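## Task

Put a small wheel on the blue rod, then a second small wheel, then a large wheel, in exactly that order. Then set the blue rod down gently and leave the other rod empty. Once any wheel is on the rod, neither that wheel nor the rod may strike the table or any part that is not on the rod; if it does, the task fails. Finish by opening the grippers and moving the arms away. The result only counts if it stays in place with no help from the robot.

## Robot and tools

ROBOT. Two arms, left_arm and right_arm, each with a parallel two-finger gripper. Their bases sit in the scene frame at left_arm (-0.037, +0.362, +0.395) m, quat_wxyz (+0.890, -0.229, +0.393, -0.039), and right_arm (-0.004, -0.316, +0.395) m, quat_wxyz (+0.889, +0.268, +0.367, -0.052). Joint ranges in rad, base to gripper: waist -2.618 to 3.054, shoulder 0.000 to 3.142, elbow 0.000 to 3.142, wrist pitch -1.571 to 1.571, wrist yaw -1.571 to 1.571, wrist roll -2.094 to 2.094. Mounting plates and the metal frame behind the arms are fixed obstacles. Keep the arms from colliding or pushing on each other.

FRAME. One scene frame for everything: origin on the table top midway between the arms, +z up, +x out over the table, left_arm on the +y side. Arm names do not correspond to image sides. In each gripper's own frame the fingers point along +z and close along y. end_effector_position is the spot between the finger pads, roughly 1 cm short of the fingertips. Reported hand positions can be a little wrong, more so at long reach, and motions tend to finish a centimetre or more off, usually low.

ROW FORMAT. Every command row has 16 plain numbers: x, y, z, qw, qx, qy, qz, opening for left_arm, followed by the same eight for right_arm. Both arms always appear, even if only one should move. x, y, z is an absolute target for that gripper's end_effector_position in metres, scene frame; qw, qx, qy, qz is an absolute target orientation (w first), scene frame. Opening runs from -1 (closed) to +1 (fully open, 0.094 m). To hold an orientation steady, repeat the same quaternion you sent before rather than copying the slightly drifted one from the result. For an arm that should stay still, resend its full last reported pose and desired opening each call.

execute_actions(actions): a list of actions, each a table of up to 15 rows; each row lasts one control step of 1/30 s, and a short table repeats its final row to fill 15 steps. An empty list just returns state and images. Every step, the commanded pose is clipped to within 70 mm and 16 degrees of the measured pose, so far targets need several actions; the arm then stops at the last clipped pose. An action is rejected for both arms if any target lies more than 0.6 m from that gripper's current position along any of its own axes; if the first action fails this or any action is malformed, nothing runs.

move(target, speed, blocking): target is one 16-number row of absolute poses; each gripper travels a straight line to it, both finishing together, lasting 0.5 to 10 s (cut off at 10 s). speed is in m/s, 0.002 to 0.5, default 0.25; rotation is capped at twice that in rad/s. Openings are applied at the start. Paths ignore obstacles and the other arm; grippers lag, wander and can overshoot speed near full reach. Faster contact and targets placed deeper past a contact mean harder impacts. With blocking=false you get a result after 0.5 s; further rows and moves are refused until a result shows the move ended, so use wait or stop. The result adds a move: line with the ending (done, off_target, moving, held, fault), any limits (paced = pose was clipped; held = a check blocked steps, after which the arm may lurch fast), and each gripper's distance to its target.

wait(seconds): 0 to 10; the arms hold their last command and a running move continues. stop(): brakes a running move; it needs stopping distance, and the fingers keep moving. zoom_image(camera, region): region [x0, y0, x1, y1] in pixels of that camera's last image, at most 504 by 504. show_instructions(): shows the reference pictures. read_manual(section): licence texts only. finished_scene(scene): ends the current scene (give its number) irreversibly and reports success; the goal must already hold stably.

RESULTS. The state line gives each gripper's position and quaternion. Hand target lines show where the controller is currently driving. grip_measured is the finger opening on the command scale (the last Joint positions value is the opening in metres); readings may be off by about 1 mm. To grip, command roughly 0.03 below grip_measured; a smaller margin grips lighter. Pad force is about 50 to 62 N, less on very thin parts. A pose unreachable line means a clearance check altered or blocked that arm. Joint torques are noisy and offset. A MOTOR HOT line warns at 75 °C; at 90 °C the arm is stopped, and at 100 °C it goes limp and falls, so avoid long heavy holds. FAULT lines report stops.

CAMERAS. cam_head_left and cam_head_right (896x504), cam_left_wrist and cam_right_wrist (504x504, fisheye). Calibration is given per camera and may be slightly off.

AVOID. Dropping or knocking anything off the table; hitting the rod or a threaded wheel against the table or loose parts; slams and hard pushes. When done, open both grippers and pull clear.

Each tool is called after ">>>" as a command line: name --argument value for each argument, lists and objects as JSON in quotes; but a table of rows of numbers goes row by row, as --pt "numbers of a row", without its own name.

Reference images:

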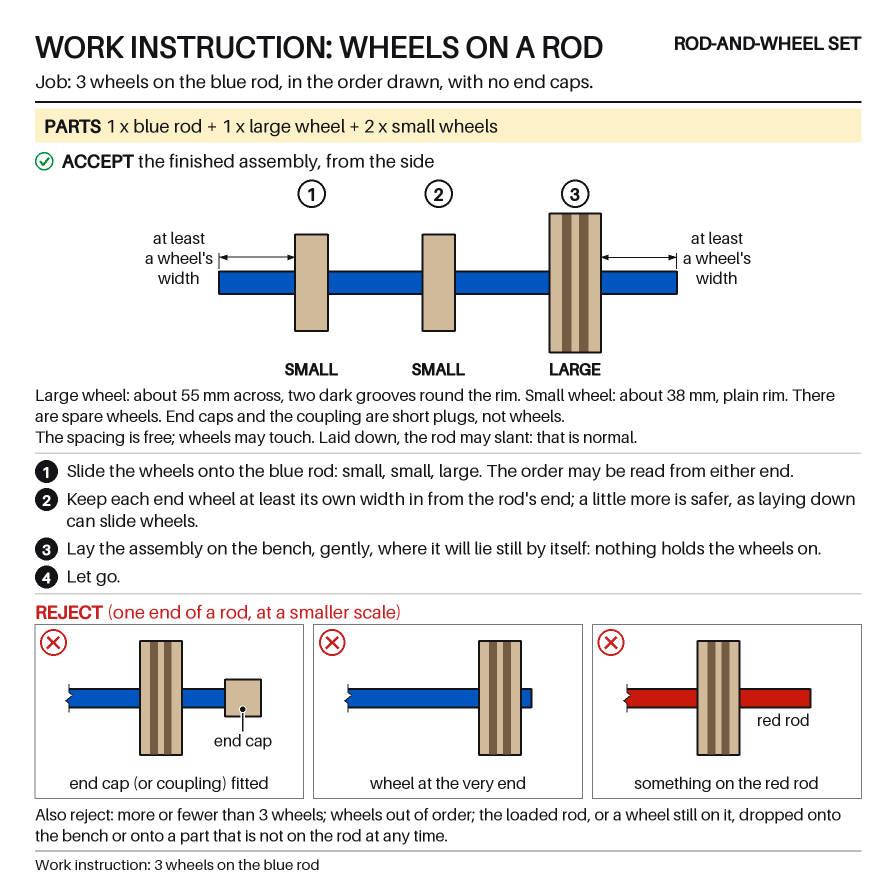

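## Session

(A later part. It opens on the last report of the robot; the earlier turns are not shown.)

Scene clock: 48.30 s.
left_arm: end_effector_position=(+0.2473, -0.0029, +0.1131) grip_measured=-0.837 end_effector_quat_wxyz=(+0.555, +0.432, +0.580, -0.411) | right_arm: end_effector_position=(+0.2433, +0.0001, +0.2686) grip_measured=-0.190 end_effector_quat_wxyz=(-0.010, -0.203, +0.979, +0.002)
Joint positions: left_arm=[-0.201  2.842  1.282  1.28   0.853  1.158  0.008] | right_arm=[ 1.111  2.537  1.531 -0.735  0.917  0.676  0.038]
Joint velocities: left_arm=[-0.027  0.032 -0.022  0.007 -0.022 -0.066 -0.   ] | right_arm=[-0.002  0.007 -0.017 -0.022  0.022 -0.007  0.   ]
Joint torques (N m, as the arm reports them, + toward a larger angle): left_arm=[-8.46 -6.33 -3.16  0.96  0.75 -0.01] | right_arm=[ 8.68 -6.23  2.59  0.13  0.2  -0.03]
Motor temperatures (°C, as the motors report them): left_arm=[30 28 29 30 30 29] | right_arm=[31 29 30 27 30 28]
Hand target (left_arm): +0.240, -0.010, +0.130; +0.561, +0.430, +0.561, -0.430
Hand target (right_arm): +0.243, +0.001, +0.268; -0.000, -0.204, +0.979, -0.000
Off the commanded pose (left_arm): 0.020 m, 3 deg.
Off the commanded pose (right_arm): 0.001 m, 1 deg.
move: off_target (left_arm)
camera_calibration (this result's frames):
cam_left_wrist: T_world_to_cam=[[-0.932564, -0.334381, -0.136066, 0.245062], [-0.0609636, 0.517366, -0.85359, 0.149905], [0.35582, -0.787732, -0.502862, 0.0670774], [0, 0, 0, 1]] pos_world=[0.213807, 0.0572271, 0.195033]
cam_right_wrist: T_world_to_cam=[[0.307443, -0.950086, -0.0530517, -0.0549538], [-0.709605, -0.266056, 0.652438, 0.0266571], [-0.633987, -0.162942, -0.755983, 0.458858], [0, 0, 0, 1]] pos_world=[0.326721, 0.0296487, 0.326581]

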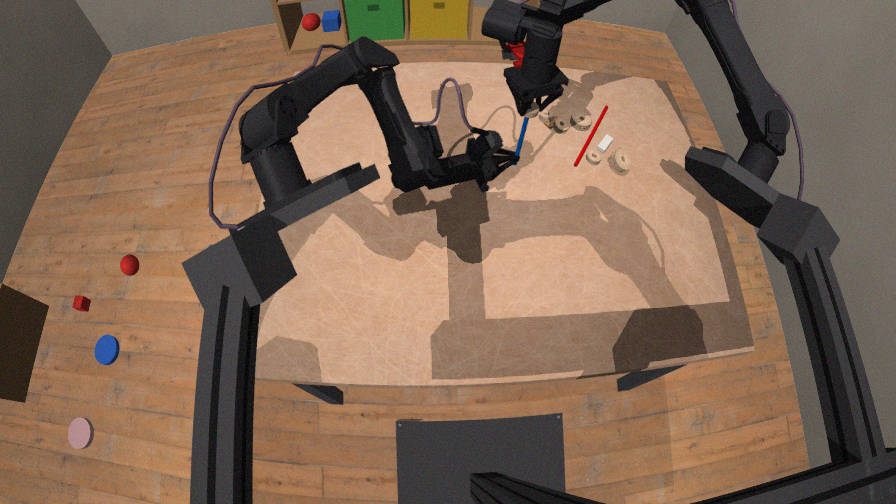

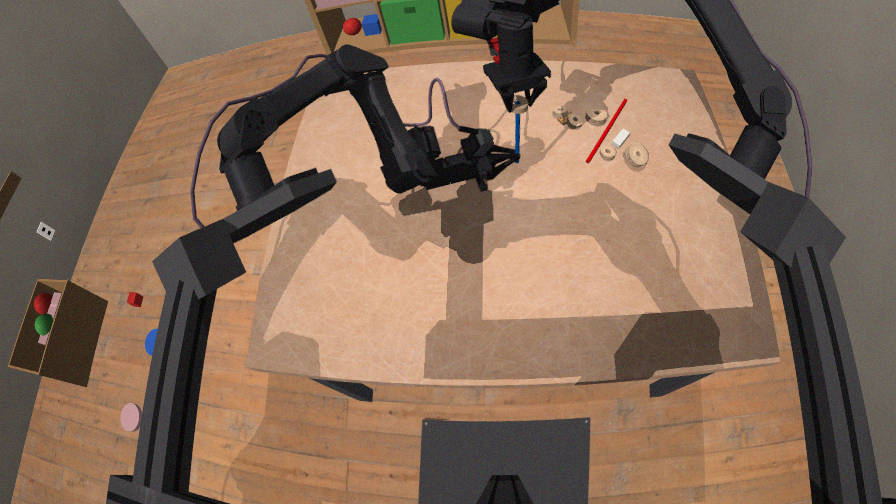

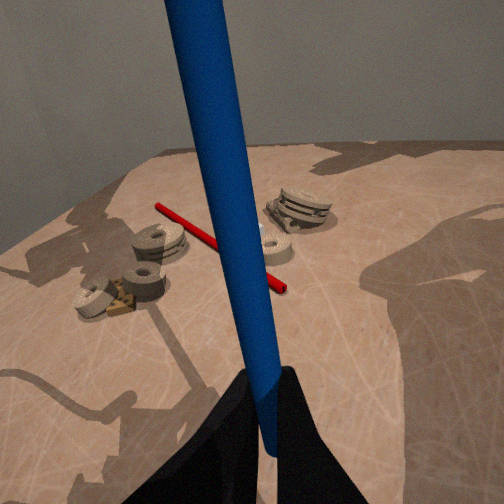

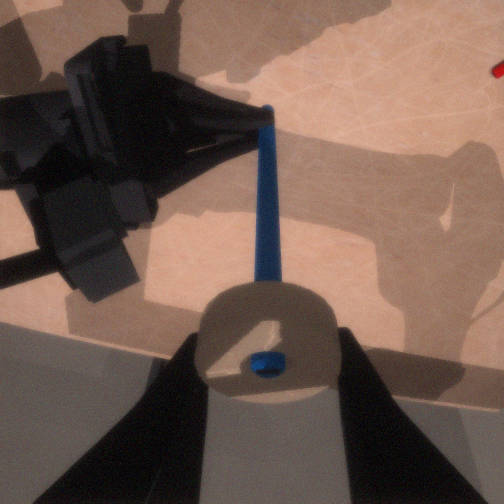

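>>> move --target '[0.24,-0.01,0.13,0.561,0.43,0.561,-0.43,-0.9, 0.245,0.001,0.22,0,-0.204,0.979,0,-0.27]' --speed 0.04

>>> execute_actions --actions '[[[0.24,-0.01,0.13,0.561,0.43,0.561,-0.43,-0.9, 0.245,0.001,0.22,0,-0.204,0.979,0,0.0]]]'

>>> move --target '[0.24,-0.01,0.13,0.561,0.43,0.561,-0.43,-0.9, 0.245,0.004,0.31,0,-0.204,0.979,0,0.0]' --speed 0.15

>>> move --target '[0.24,-0.01,0.13,0.561,0.43,0.561,-0.43,-0.9, 0.334,-0.219,0.06,0,-0.204,0.979,0,0.0]' --speed 0.3

Scene clock: 50.03 s.
left_arm: end_effector_position=(+0.2483, -0.0024, +0.1117) grip_measured=-0.837 end_effector_quat_wxyz=(+0.553, +0.431, +0.584, -0.409) | right_arm: end_effector_position=(+0.2455, -0.0003, +0.2203) grip_measured=-0.190 end_effector_quat_wxyz=(-0.015, -0.201, +0.980, +0.005)
Joint positions: left_arm=[-0.201  2.842  1.282  1.283  0.844  1.152  0.008] | right_arm=[ 1.009  2.578  1.484 -0.517  0.917  0.516  0.038]
Joint velocities: left_arm=[-0.002 -0.017 -0.027  0.066 -0.051 -0.081  0.   ] | right_arm=[-0.012 -0.012 -0.022  0.007  0.081 -0.051  0.   ]
Joint torques (N m, as the arm reports them, + toward a larger angle): left_arm=[-8.47 -6.28 -3.16  0.9   0.78  0.05] | right_arm=[ 8.99 -5.86  2.01  0.09  0.3  -0.03]
Motor temperatures (°C, as the motors report them): left_arm=[30 28 29 30 30 29] | right_arm=[31 29 30 27 30 28]
Hand target (left_arm): +0.240, -0.010, +0.129; +0.561, +0.430, +0.561, -0.430
Hand target (right_arm): +0.245, +0.001, +0.221; -0.001, -0.204, +0.979, -0.000
Off the commanded pose (left_arm): 0.021 m, 4 deg.
Off the commanded pose (right_arm): 0.001 m, 2 deg.
move: off_target (left_arm)
camera_calibration (this result's frames):
cam_left_wrist: T_world_to_cam=[[-0.931511, -0.3385, -0.133059, 0.24537], [-0.0684485, 0.522451, -0.849918, 0.149978], [0.357214, -0.7826, -0.509838, 0.0668586], [0, 0, 0, 1]] pos_world=[0.214948, 0.0570255, 0.194205]
cam_right_wrist: T_world_to_cam=[[0.303073, -0.951064, -0.0601928, -0.0559176], [-0.704196, -0.266066, 0.658268, 0.0569564], [-0.64207, -0.157116, -0.750374, 0.424398], [0, 0, 0, 1]] pos_world=[0.329549, 0.0286526, 0.277599]

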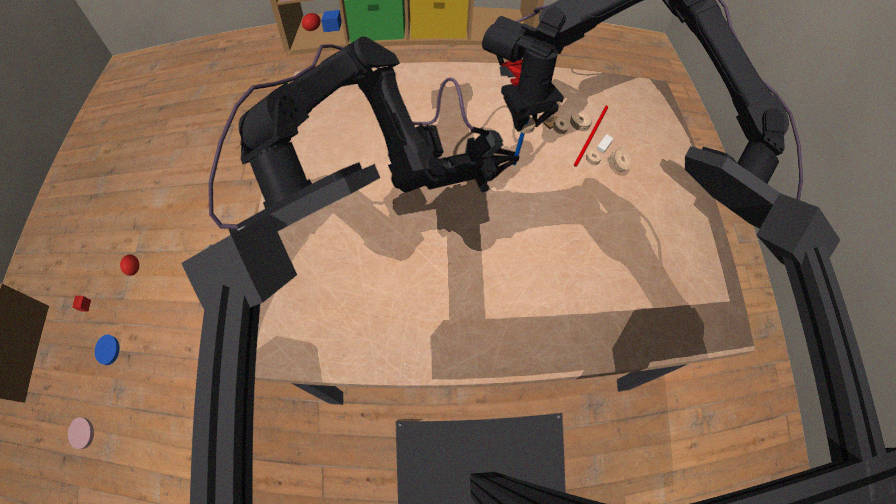

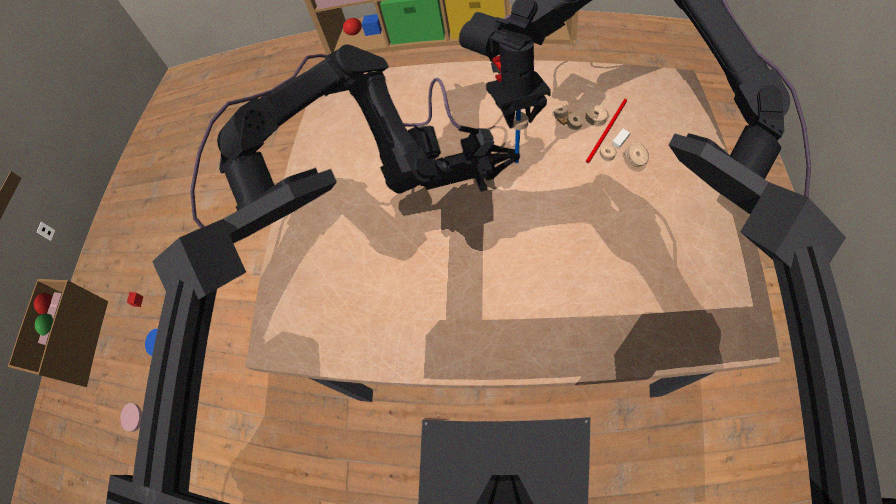

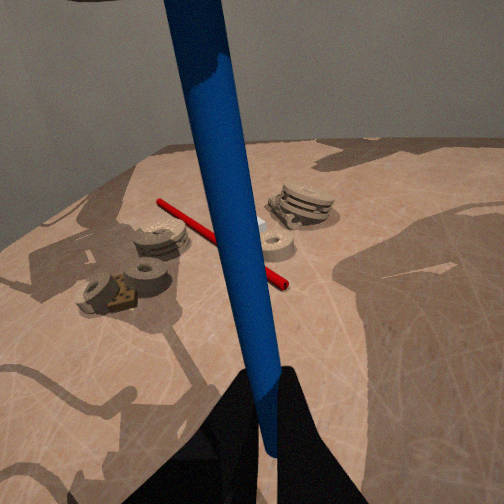

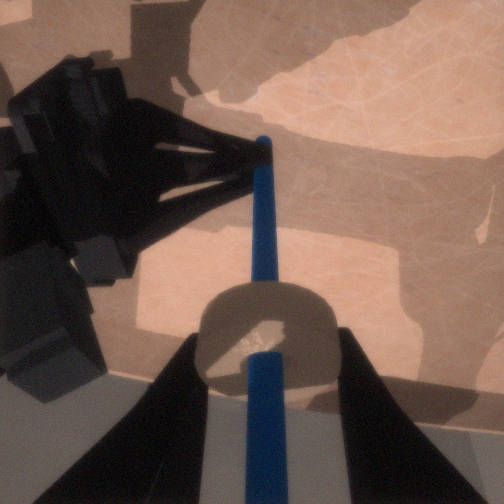

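Scene clock: 50.53 s.
left_arm: end_effector_position=(+0.2475, -0.0030, +0.1139) grip_measured=-0.837 end_effector_quat_wxyz=(+0.555, +0.431, +0.580, -0.412) | right_arm: end_effector_position=(+0.2492, +0.0006, +0.2203) grip_measured=-0.002 end_effector_quat_wxyz=(-0.007, -0.197, +0.980, +0.003)
Joint positions: left_arm=[-0.201  2.842  1.282  1.283  0.856  1.153  0.008] | right_arm=[ 1.009  2.578  1.484 -0.5    0.93   0.509  0.047]
Joint velocities: left_arm=[-0.007  0.017 -0.012 -0.051  0.007 -0.066 -0.   ] | right_arm=[-0.007 -0.017  0.007  0.037 -0.007  0.037  0.   ]
Joint torques (N m, as the arm reports them, + toward a larger angle): left_arm=[-8.34 -6.4  -3.2   0.93  0.72  0.04] | right_arm=[ 8.83 -6.08  1.87  0.04  0.16 -0.03]
Motor temperatures (°C, as the motors report them): left_arm=[30 28 29 30 30 29] | right_arm=[31 29 30 27 30 28]
Hand target (left_arm): +0.240, -0.010, +0.130; +0.561, +0.430, +0.561, -0.430
Hand target (right_arm): +0.245, +0.001, +0.220; -0.000, -0.204, +0.979, -0.000
Off the commanded pose (left_arm): 0.019 m, 3 deg.
Off the commanded pose (right_arm): 0.004 m, 1 deg.
camera_calibration (this result's frames):
cam_left_wrist: T_world_to_cam=[[-0.932768, -0.335134, -0.132771, 0.244948], [-0.062828, 0.513828, -0.855589, 0.151289], [0.354959, -0.789725, -0.500339, 0.0672315], [0, 0, 0, 1]] pos_world=[0.21412, 0.0574482, 0.195602]
cam_right_wrist: T_world_to_cam=[[0.297783, -0.953073, -0.054571, -0.0561544], [-0.717039, -0.261042, 0.646306, 0.0657218], [-0.630222, -0.153329, -0.761124, 0.426299], [0, 0, 0, 1]] pos_world=[0.33251, 0.029001, 0.278925]

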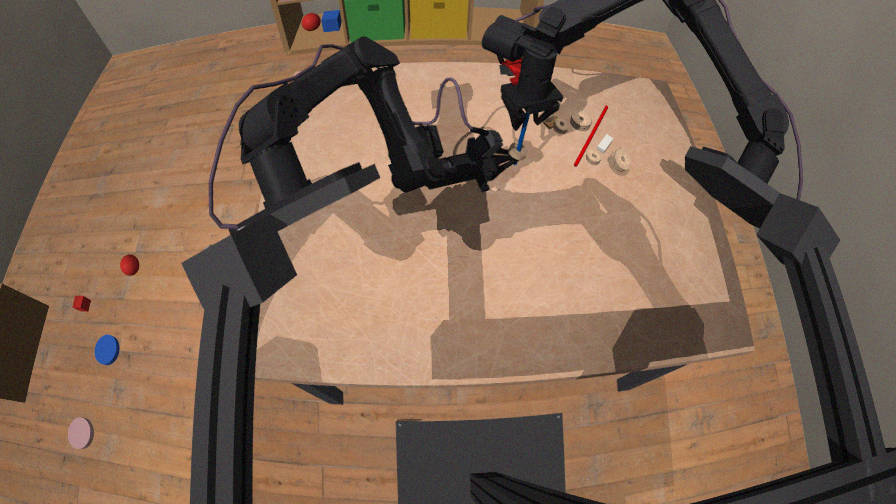

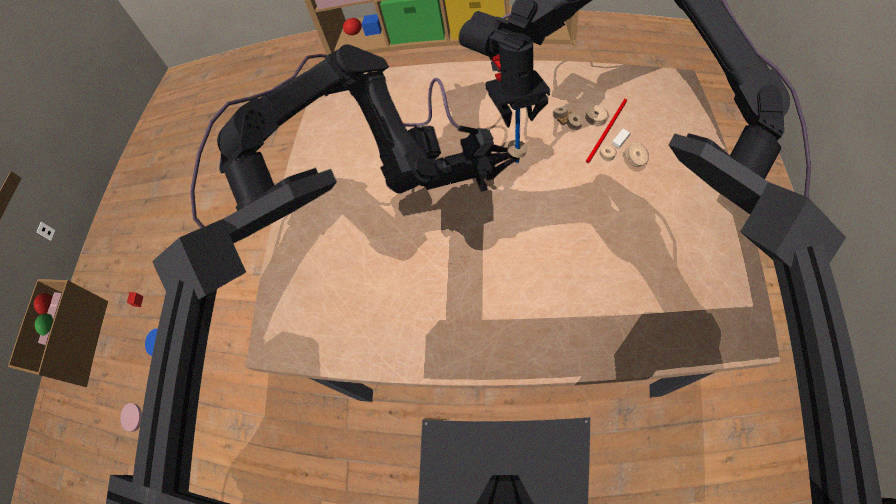

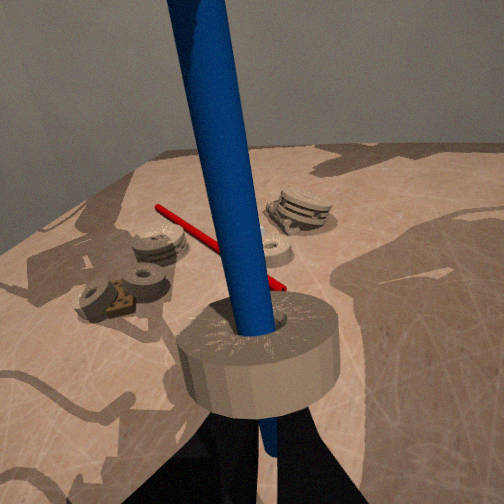

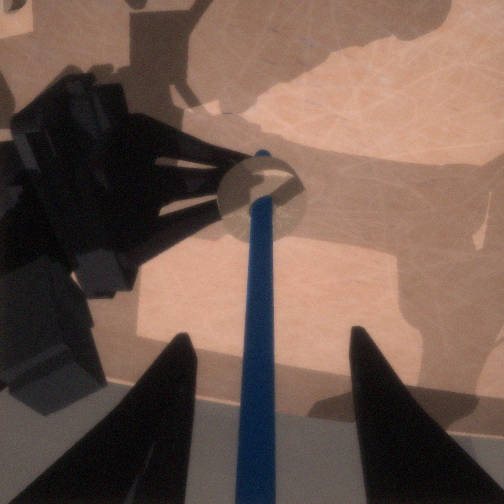

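Scene clock: 51.80 s.
left_arm: end_effector_position=(+0.2478, -0.0020, +0.1130) grip_measured=-0.837 end_effector_quat_wxyz=(+0.555, +0.430, +0.581, -0.412) | right_arm: end_effector_position=(+0.2420, -0.0016, +0.2982) grip_measured=-0.002 end_effector_quat_wxyz=(-0.005, -0.205, +0.979, -0.009)
Joint positions: left_arm=[-0.199  2.842  1.282  1.283  0.856  1.153  0.008] | right_arm=[ 1.175  2.533  1.587 -0.897  0.925  0.789  0.047]
Joint velocities: left_arm=[ 0.002 -0.012  0.012 -0.081 -0.11  -0.051 -0.   ] | right_arm=[-0.017  0.027 -0.007 -0.051 -0.007 -0.066 -0.001]
Joint torques (N m, as the arm reports them, + toward a larger angle): left_arm=[-8.6  -6.37 -3.17  0.95  0.68  0.03] | right_arm=[ 9.47 -6.62  5.98 -0.33 -0.03  0.07]
Motor temperatures (°C, as the motors report them): left_arm=[30 28 29 30 30 29] | right_arm=[31 29 30 27 30 28]
Hand target (left_arm): +0.240, -0.010, +0.130; +0.561, +0.430, +0.561, -0.430
Hand target (right_arm): +0.245, +0.004, +0.309; +0.001, -0.204, +0.979, -0.000
Off the commanded pose (left_arm): 0.020 m, 3 deg.
Off the commanded pose (right_arm): 0.013 m, 1 deg.
move: off_target (left_arm, right_arm)
camera_calibration (this result's frames):
cam_left_wrist: T_world_to_cam=[[-0.932416, -0.336242, -0.132448, 0.245269], [-0.0643358, 0.515087, -0.85472, 0.150295], [0.355615, -0.788433, -0.501908, 0.0674627], [0, 0, 0, 1]] pos_world=[0.214372, 0.0582448, 0.194805]
cam_right_wrist: T_world_to_cam=[[0.313816, -0.949008, -0.030046, -0.0630046], [-0.71808, -0.257919, 0.646404, 0.00988537], [-0.621192, -0.181277, -0.762403, 0.478896], [0, 0, 0, 1]] pos_world=[0.324357, 0.0295703, 0.356829]

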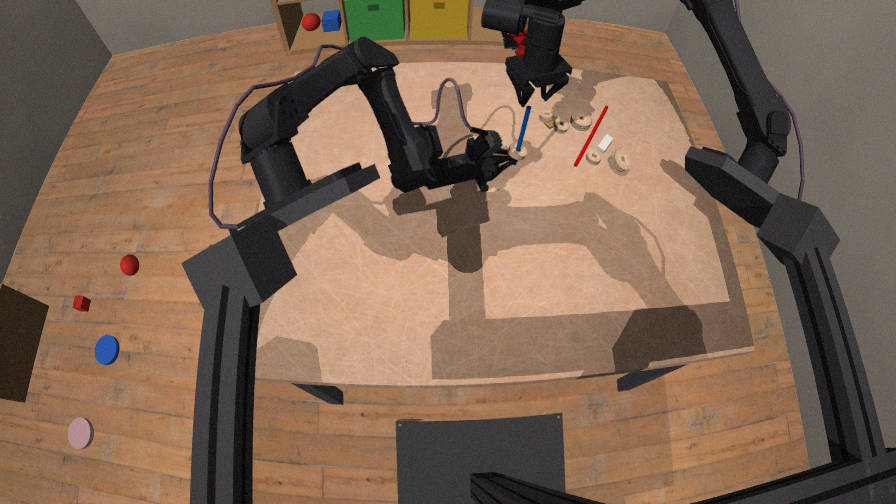

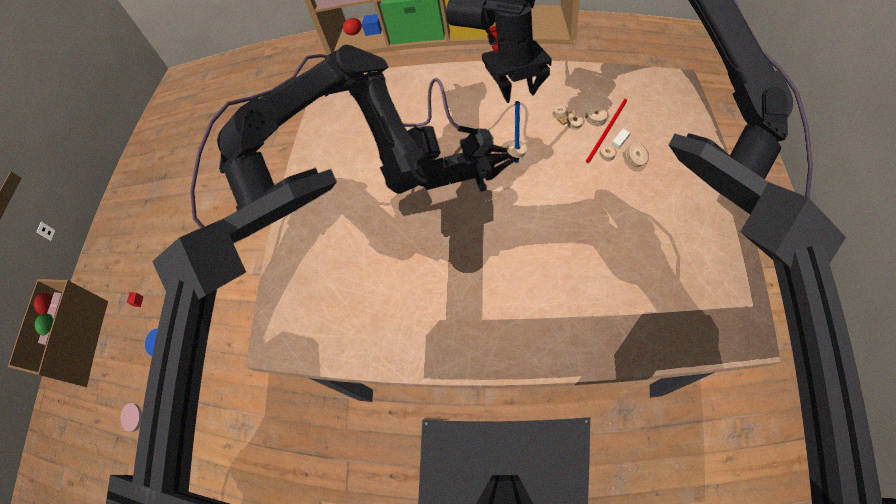

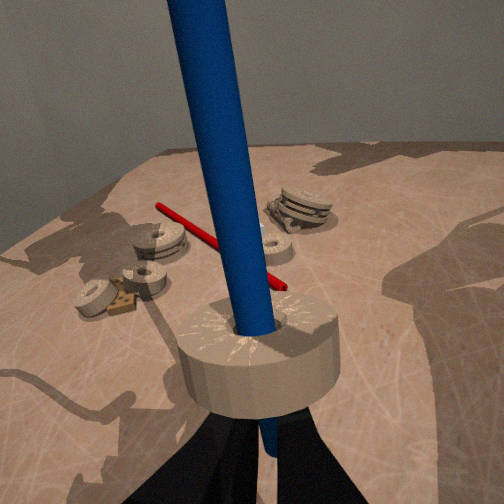

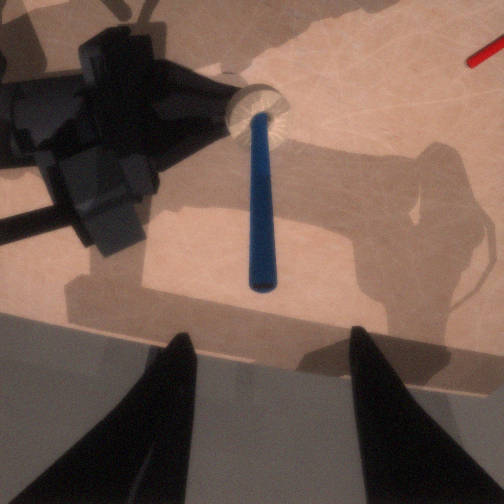

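Scene clock: 53.73 s.
left_arm: end_effector_position=(+0.2474, -0.0034, +0.1143) grip_measured=-0.837 end_effector_quat_wxyz=(+0.556, +0.431, +0.579, -0.413) | right_arm: end_effector_position=(+0.3341, -0.2229, +0.0563) grip_measured=-0.002 end_effector_quat_wxyz=(-0.014, -0.197, +0.980, -0.006)
Joint positions: left_arm=[-0.203  2.842  1.282  1.283  0.856  1.153  0.008] | right_arm=[ 0.291  2.248  1.092  0.287  0.683 -0.465  0.047]
Joint velocities: left_arm=[-0.007  0.022 -0.002 -0.066 -0.037  0.022 -0.   ] | right_arm=[ 0.007  0.007  0.012  0.007  0.051 -0.007  0.   ]
Joint torques (N m, as the arm reports them, + toward a larger angle): left_arm=[-8.3  -6.36 -3.18  0.95  0.66  0.04] | right_arm=[ 6.62 -6.91 -1.01  0.08 -0.12 -0.04]
Motor temperatures (°C, as the motors report them): left_arm=[30 28 29 30 30 29] | right_arm=[31 29 30 27 30 28]
Hand target (left_arm): +0.240, -0.010, +0.129; +0.561, +0.430, +0.561, -0.430
Hand target (right_arm): +0.334, -0.214, +0.062; -0.004, -0.203, +0.979, +0.004
Off the commanded pose (left_arm): 0.019 m, 3 deg.
Off the commanded pose (right_arm): 0.005 m, 2 deg.
move: off_target (left_arm)
camera_calibration (this result's frames):
cam_left_wrist: T_world_to_cam=[[-0.932936, -0.334617, -0.1329, 0.244805], [-0.0621134, 0.513168, -0.856037, 0.151731], [0.354644, -0.790373, -0.499537, 0.0671385], [0, 0, 0, 1]] pos_world=[0.214001, 0.0571168, 0.19596]
cam_right_wrist: T_world_to_cam=[[0.295793, -0.954533, -0.0370607, -0.303994], [-0.710514, -0.245776, 0.659366, 0.174733], [-0.638495, -0.168704, -0.750908, 0.319458], [0, 0, 0, 1]] pos_world=[0.418042, -0.193333, 0.113404]

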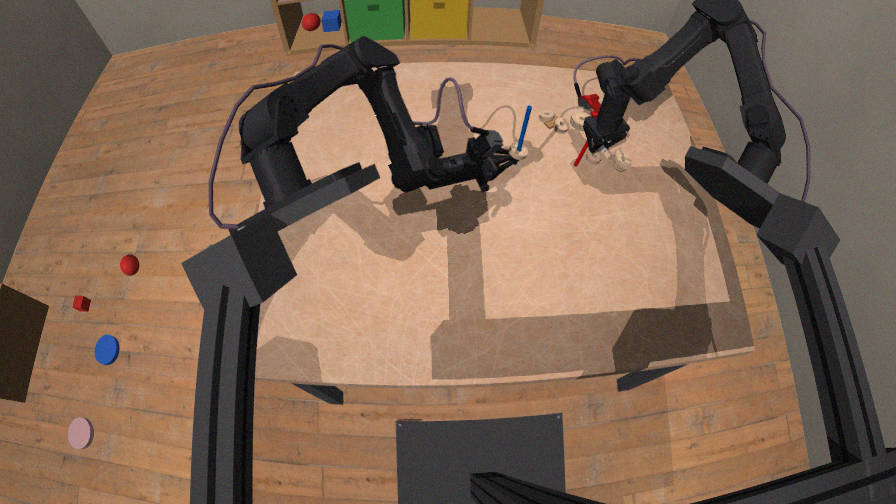

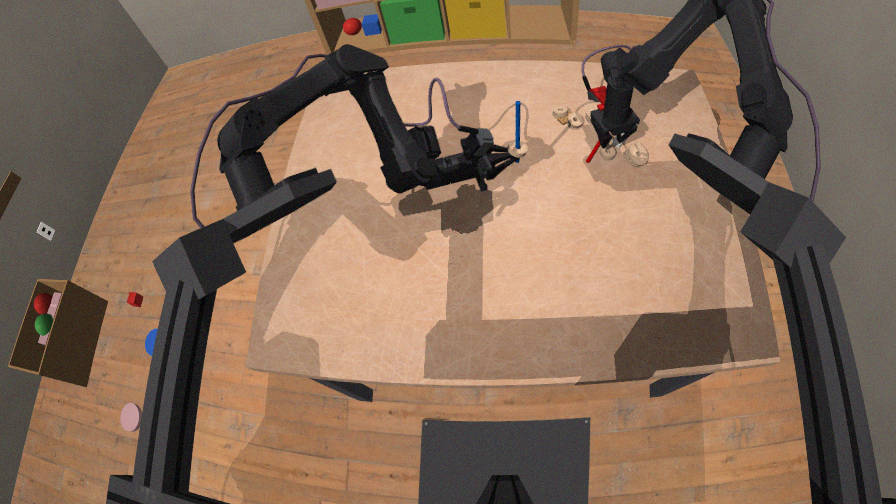

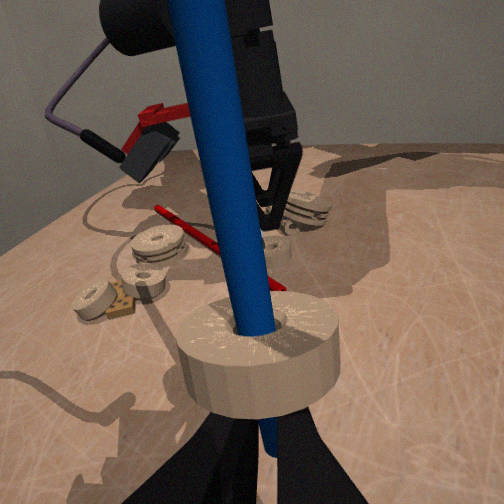

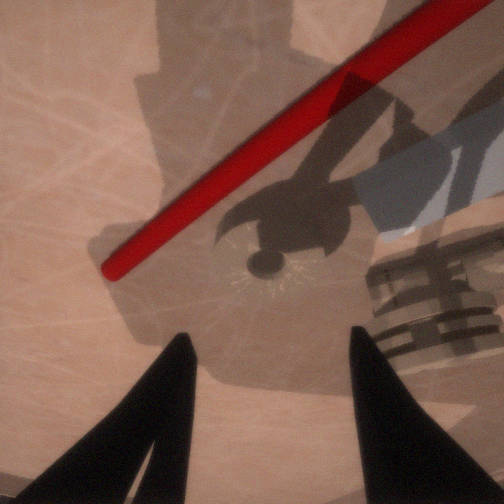

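>>> move --target '[0.24,-0.01,0.13,0.561,0.43,0.561,-0.43,-0.9, 0.334,-0.217,0.012,0,-0.204,0.979,0,0.0]' --speed 0.06

Scene clock: 55.00 s.
left_arm: end_effector_position=(+0.2477, -0.0023, +0.1132) grip_measured=-0.837 end_effector_quat_wxyz=(+0.555, +0.430, +0.581, -0.412) | right_arm: end_effector_position=(+0.3266, -0.2220, +0.0149) grip_measured=-0.002 end_effector_quat_wxyz=(-0.013, -0.206, +0.978, -0.004)
Joint positions: left_arm=[-0.2    2.842  1.282  1.283  0.856  1.153  0.008] | right_arm=[ 0.226  2.378  1.169  0.378  0.635 -0.547  0.047]
Joint velocities: left_arm=[-0.007  0.007  0.002 -0.037  0.007 -0.066 -0.   ] | right_arm=[-0.002 -0.002 -0.002  0.081 -0.051  0.022 -0.001]
Joint torques (N m, as the arm reports them, + toward a larger angle): left_arm=[-8.5  -6.36 -3.19  0.94  0.68  0.02] | right_arm=[ 5.81 -5.98  1.34  0.12 -0.12  0.  ]
Motor temperatures (°C, as the motors report them): left_arm=[30 28 29 30 30 29] | right_arm=[31 29 30 27 30 28]
Hand target (left_arm): +0.240, -0.010, +0.129; +0.561, +0.430, +0.561, -0.430
Hand target (right_arm): +0.334, -0.217, +0.013; -0.000, -0.204, +0.979, +0.000
Off the commanded pose (left_arm): 0.020 m, 3 deg.
Off the commanded pose (right_arm): 0.009 m, 2 deg.
move: off_target (left_arm)
camera_calibration (this result's frames):
cam_left_wrist: T_world_to_cam=[[-0.932489, -0.335996, -0.132558, 0.245186], [-0.0640196, 0.514926, -0.854841, 0.150552], [0.355481, -0.788643, -0.501673, 0.0673854], [0, 0, 0, 1]] pos_world=[0.214317, 0.0580013, 0.195005]
cam_right_wrist: T_world_to_cam=[[0.313951, -0.948533, -0.0414612, -0.307061], [-0.706172, -0.262477, 0.657592, 0.191806], [-0.63463, -0.177173, -0.752233, 0.280602], [0, 0, 0, 1]] pos_world=[0.409929, -0.191198, 0.0722169]

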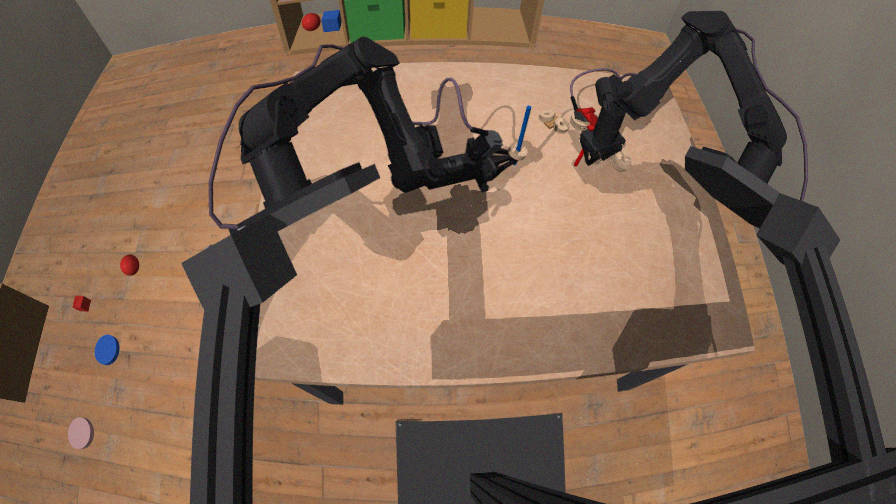

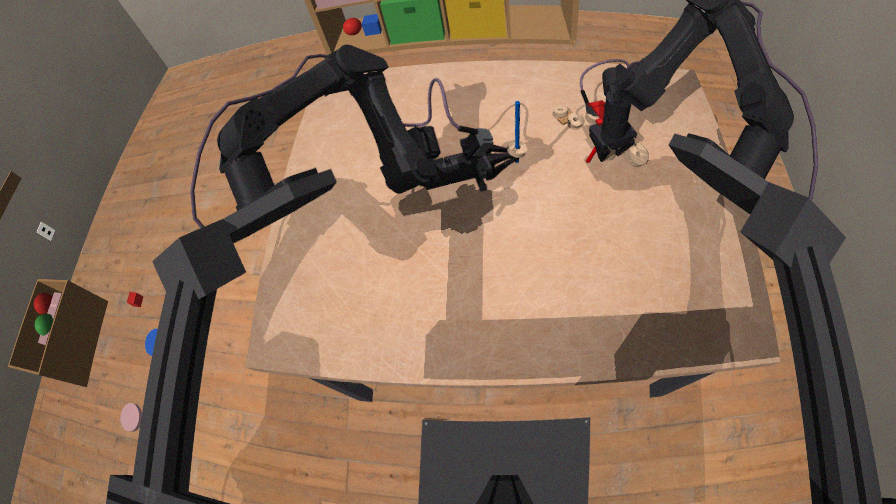

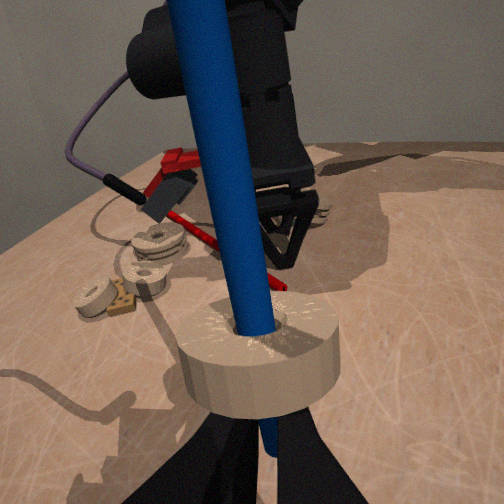

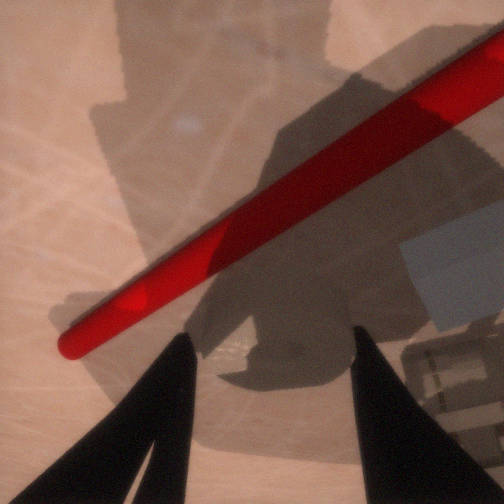

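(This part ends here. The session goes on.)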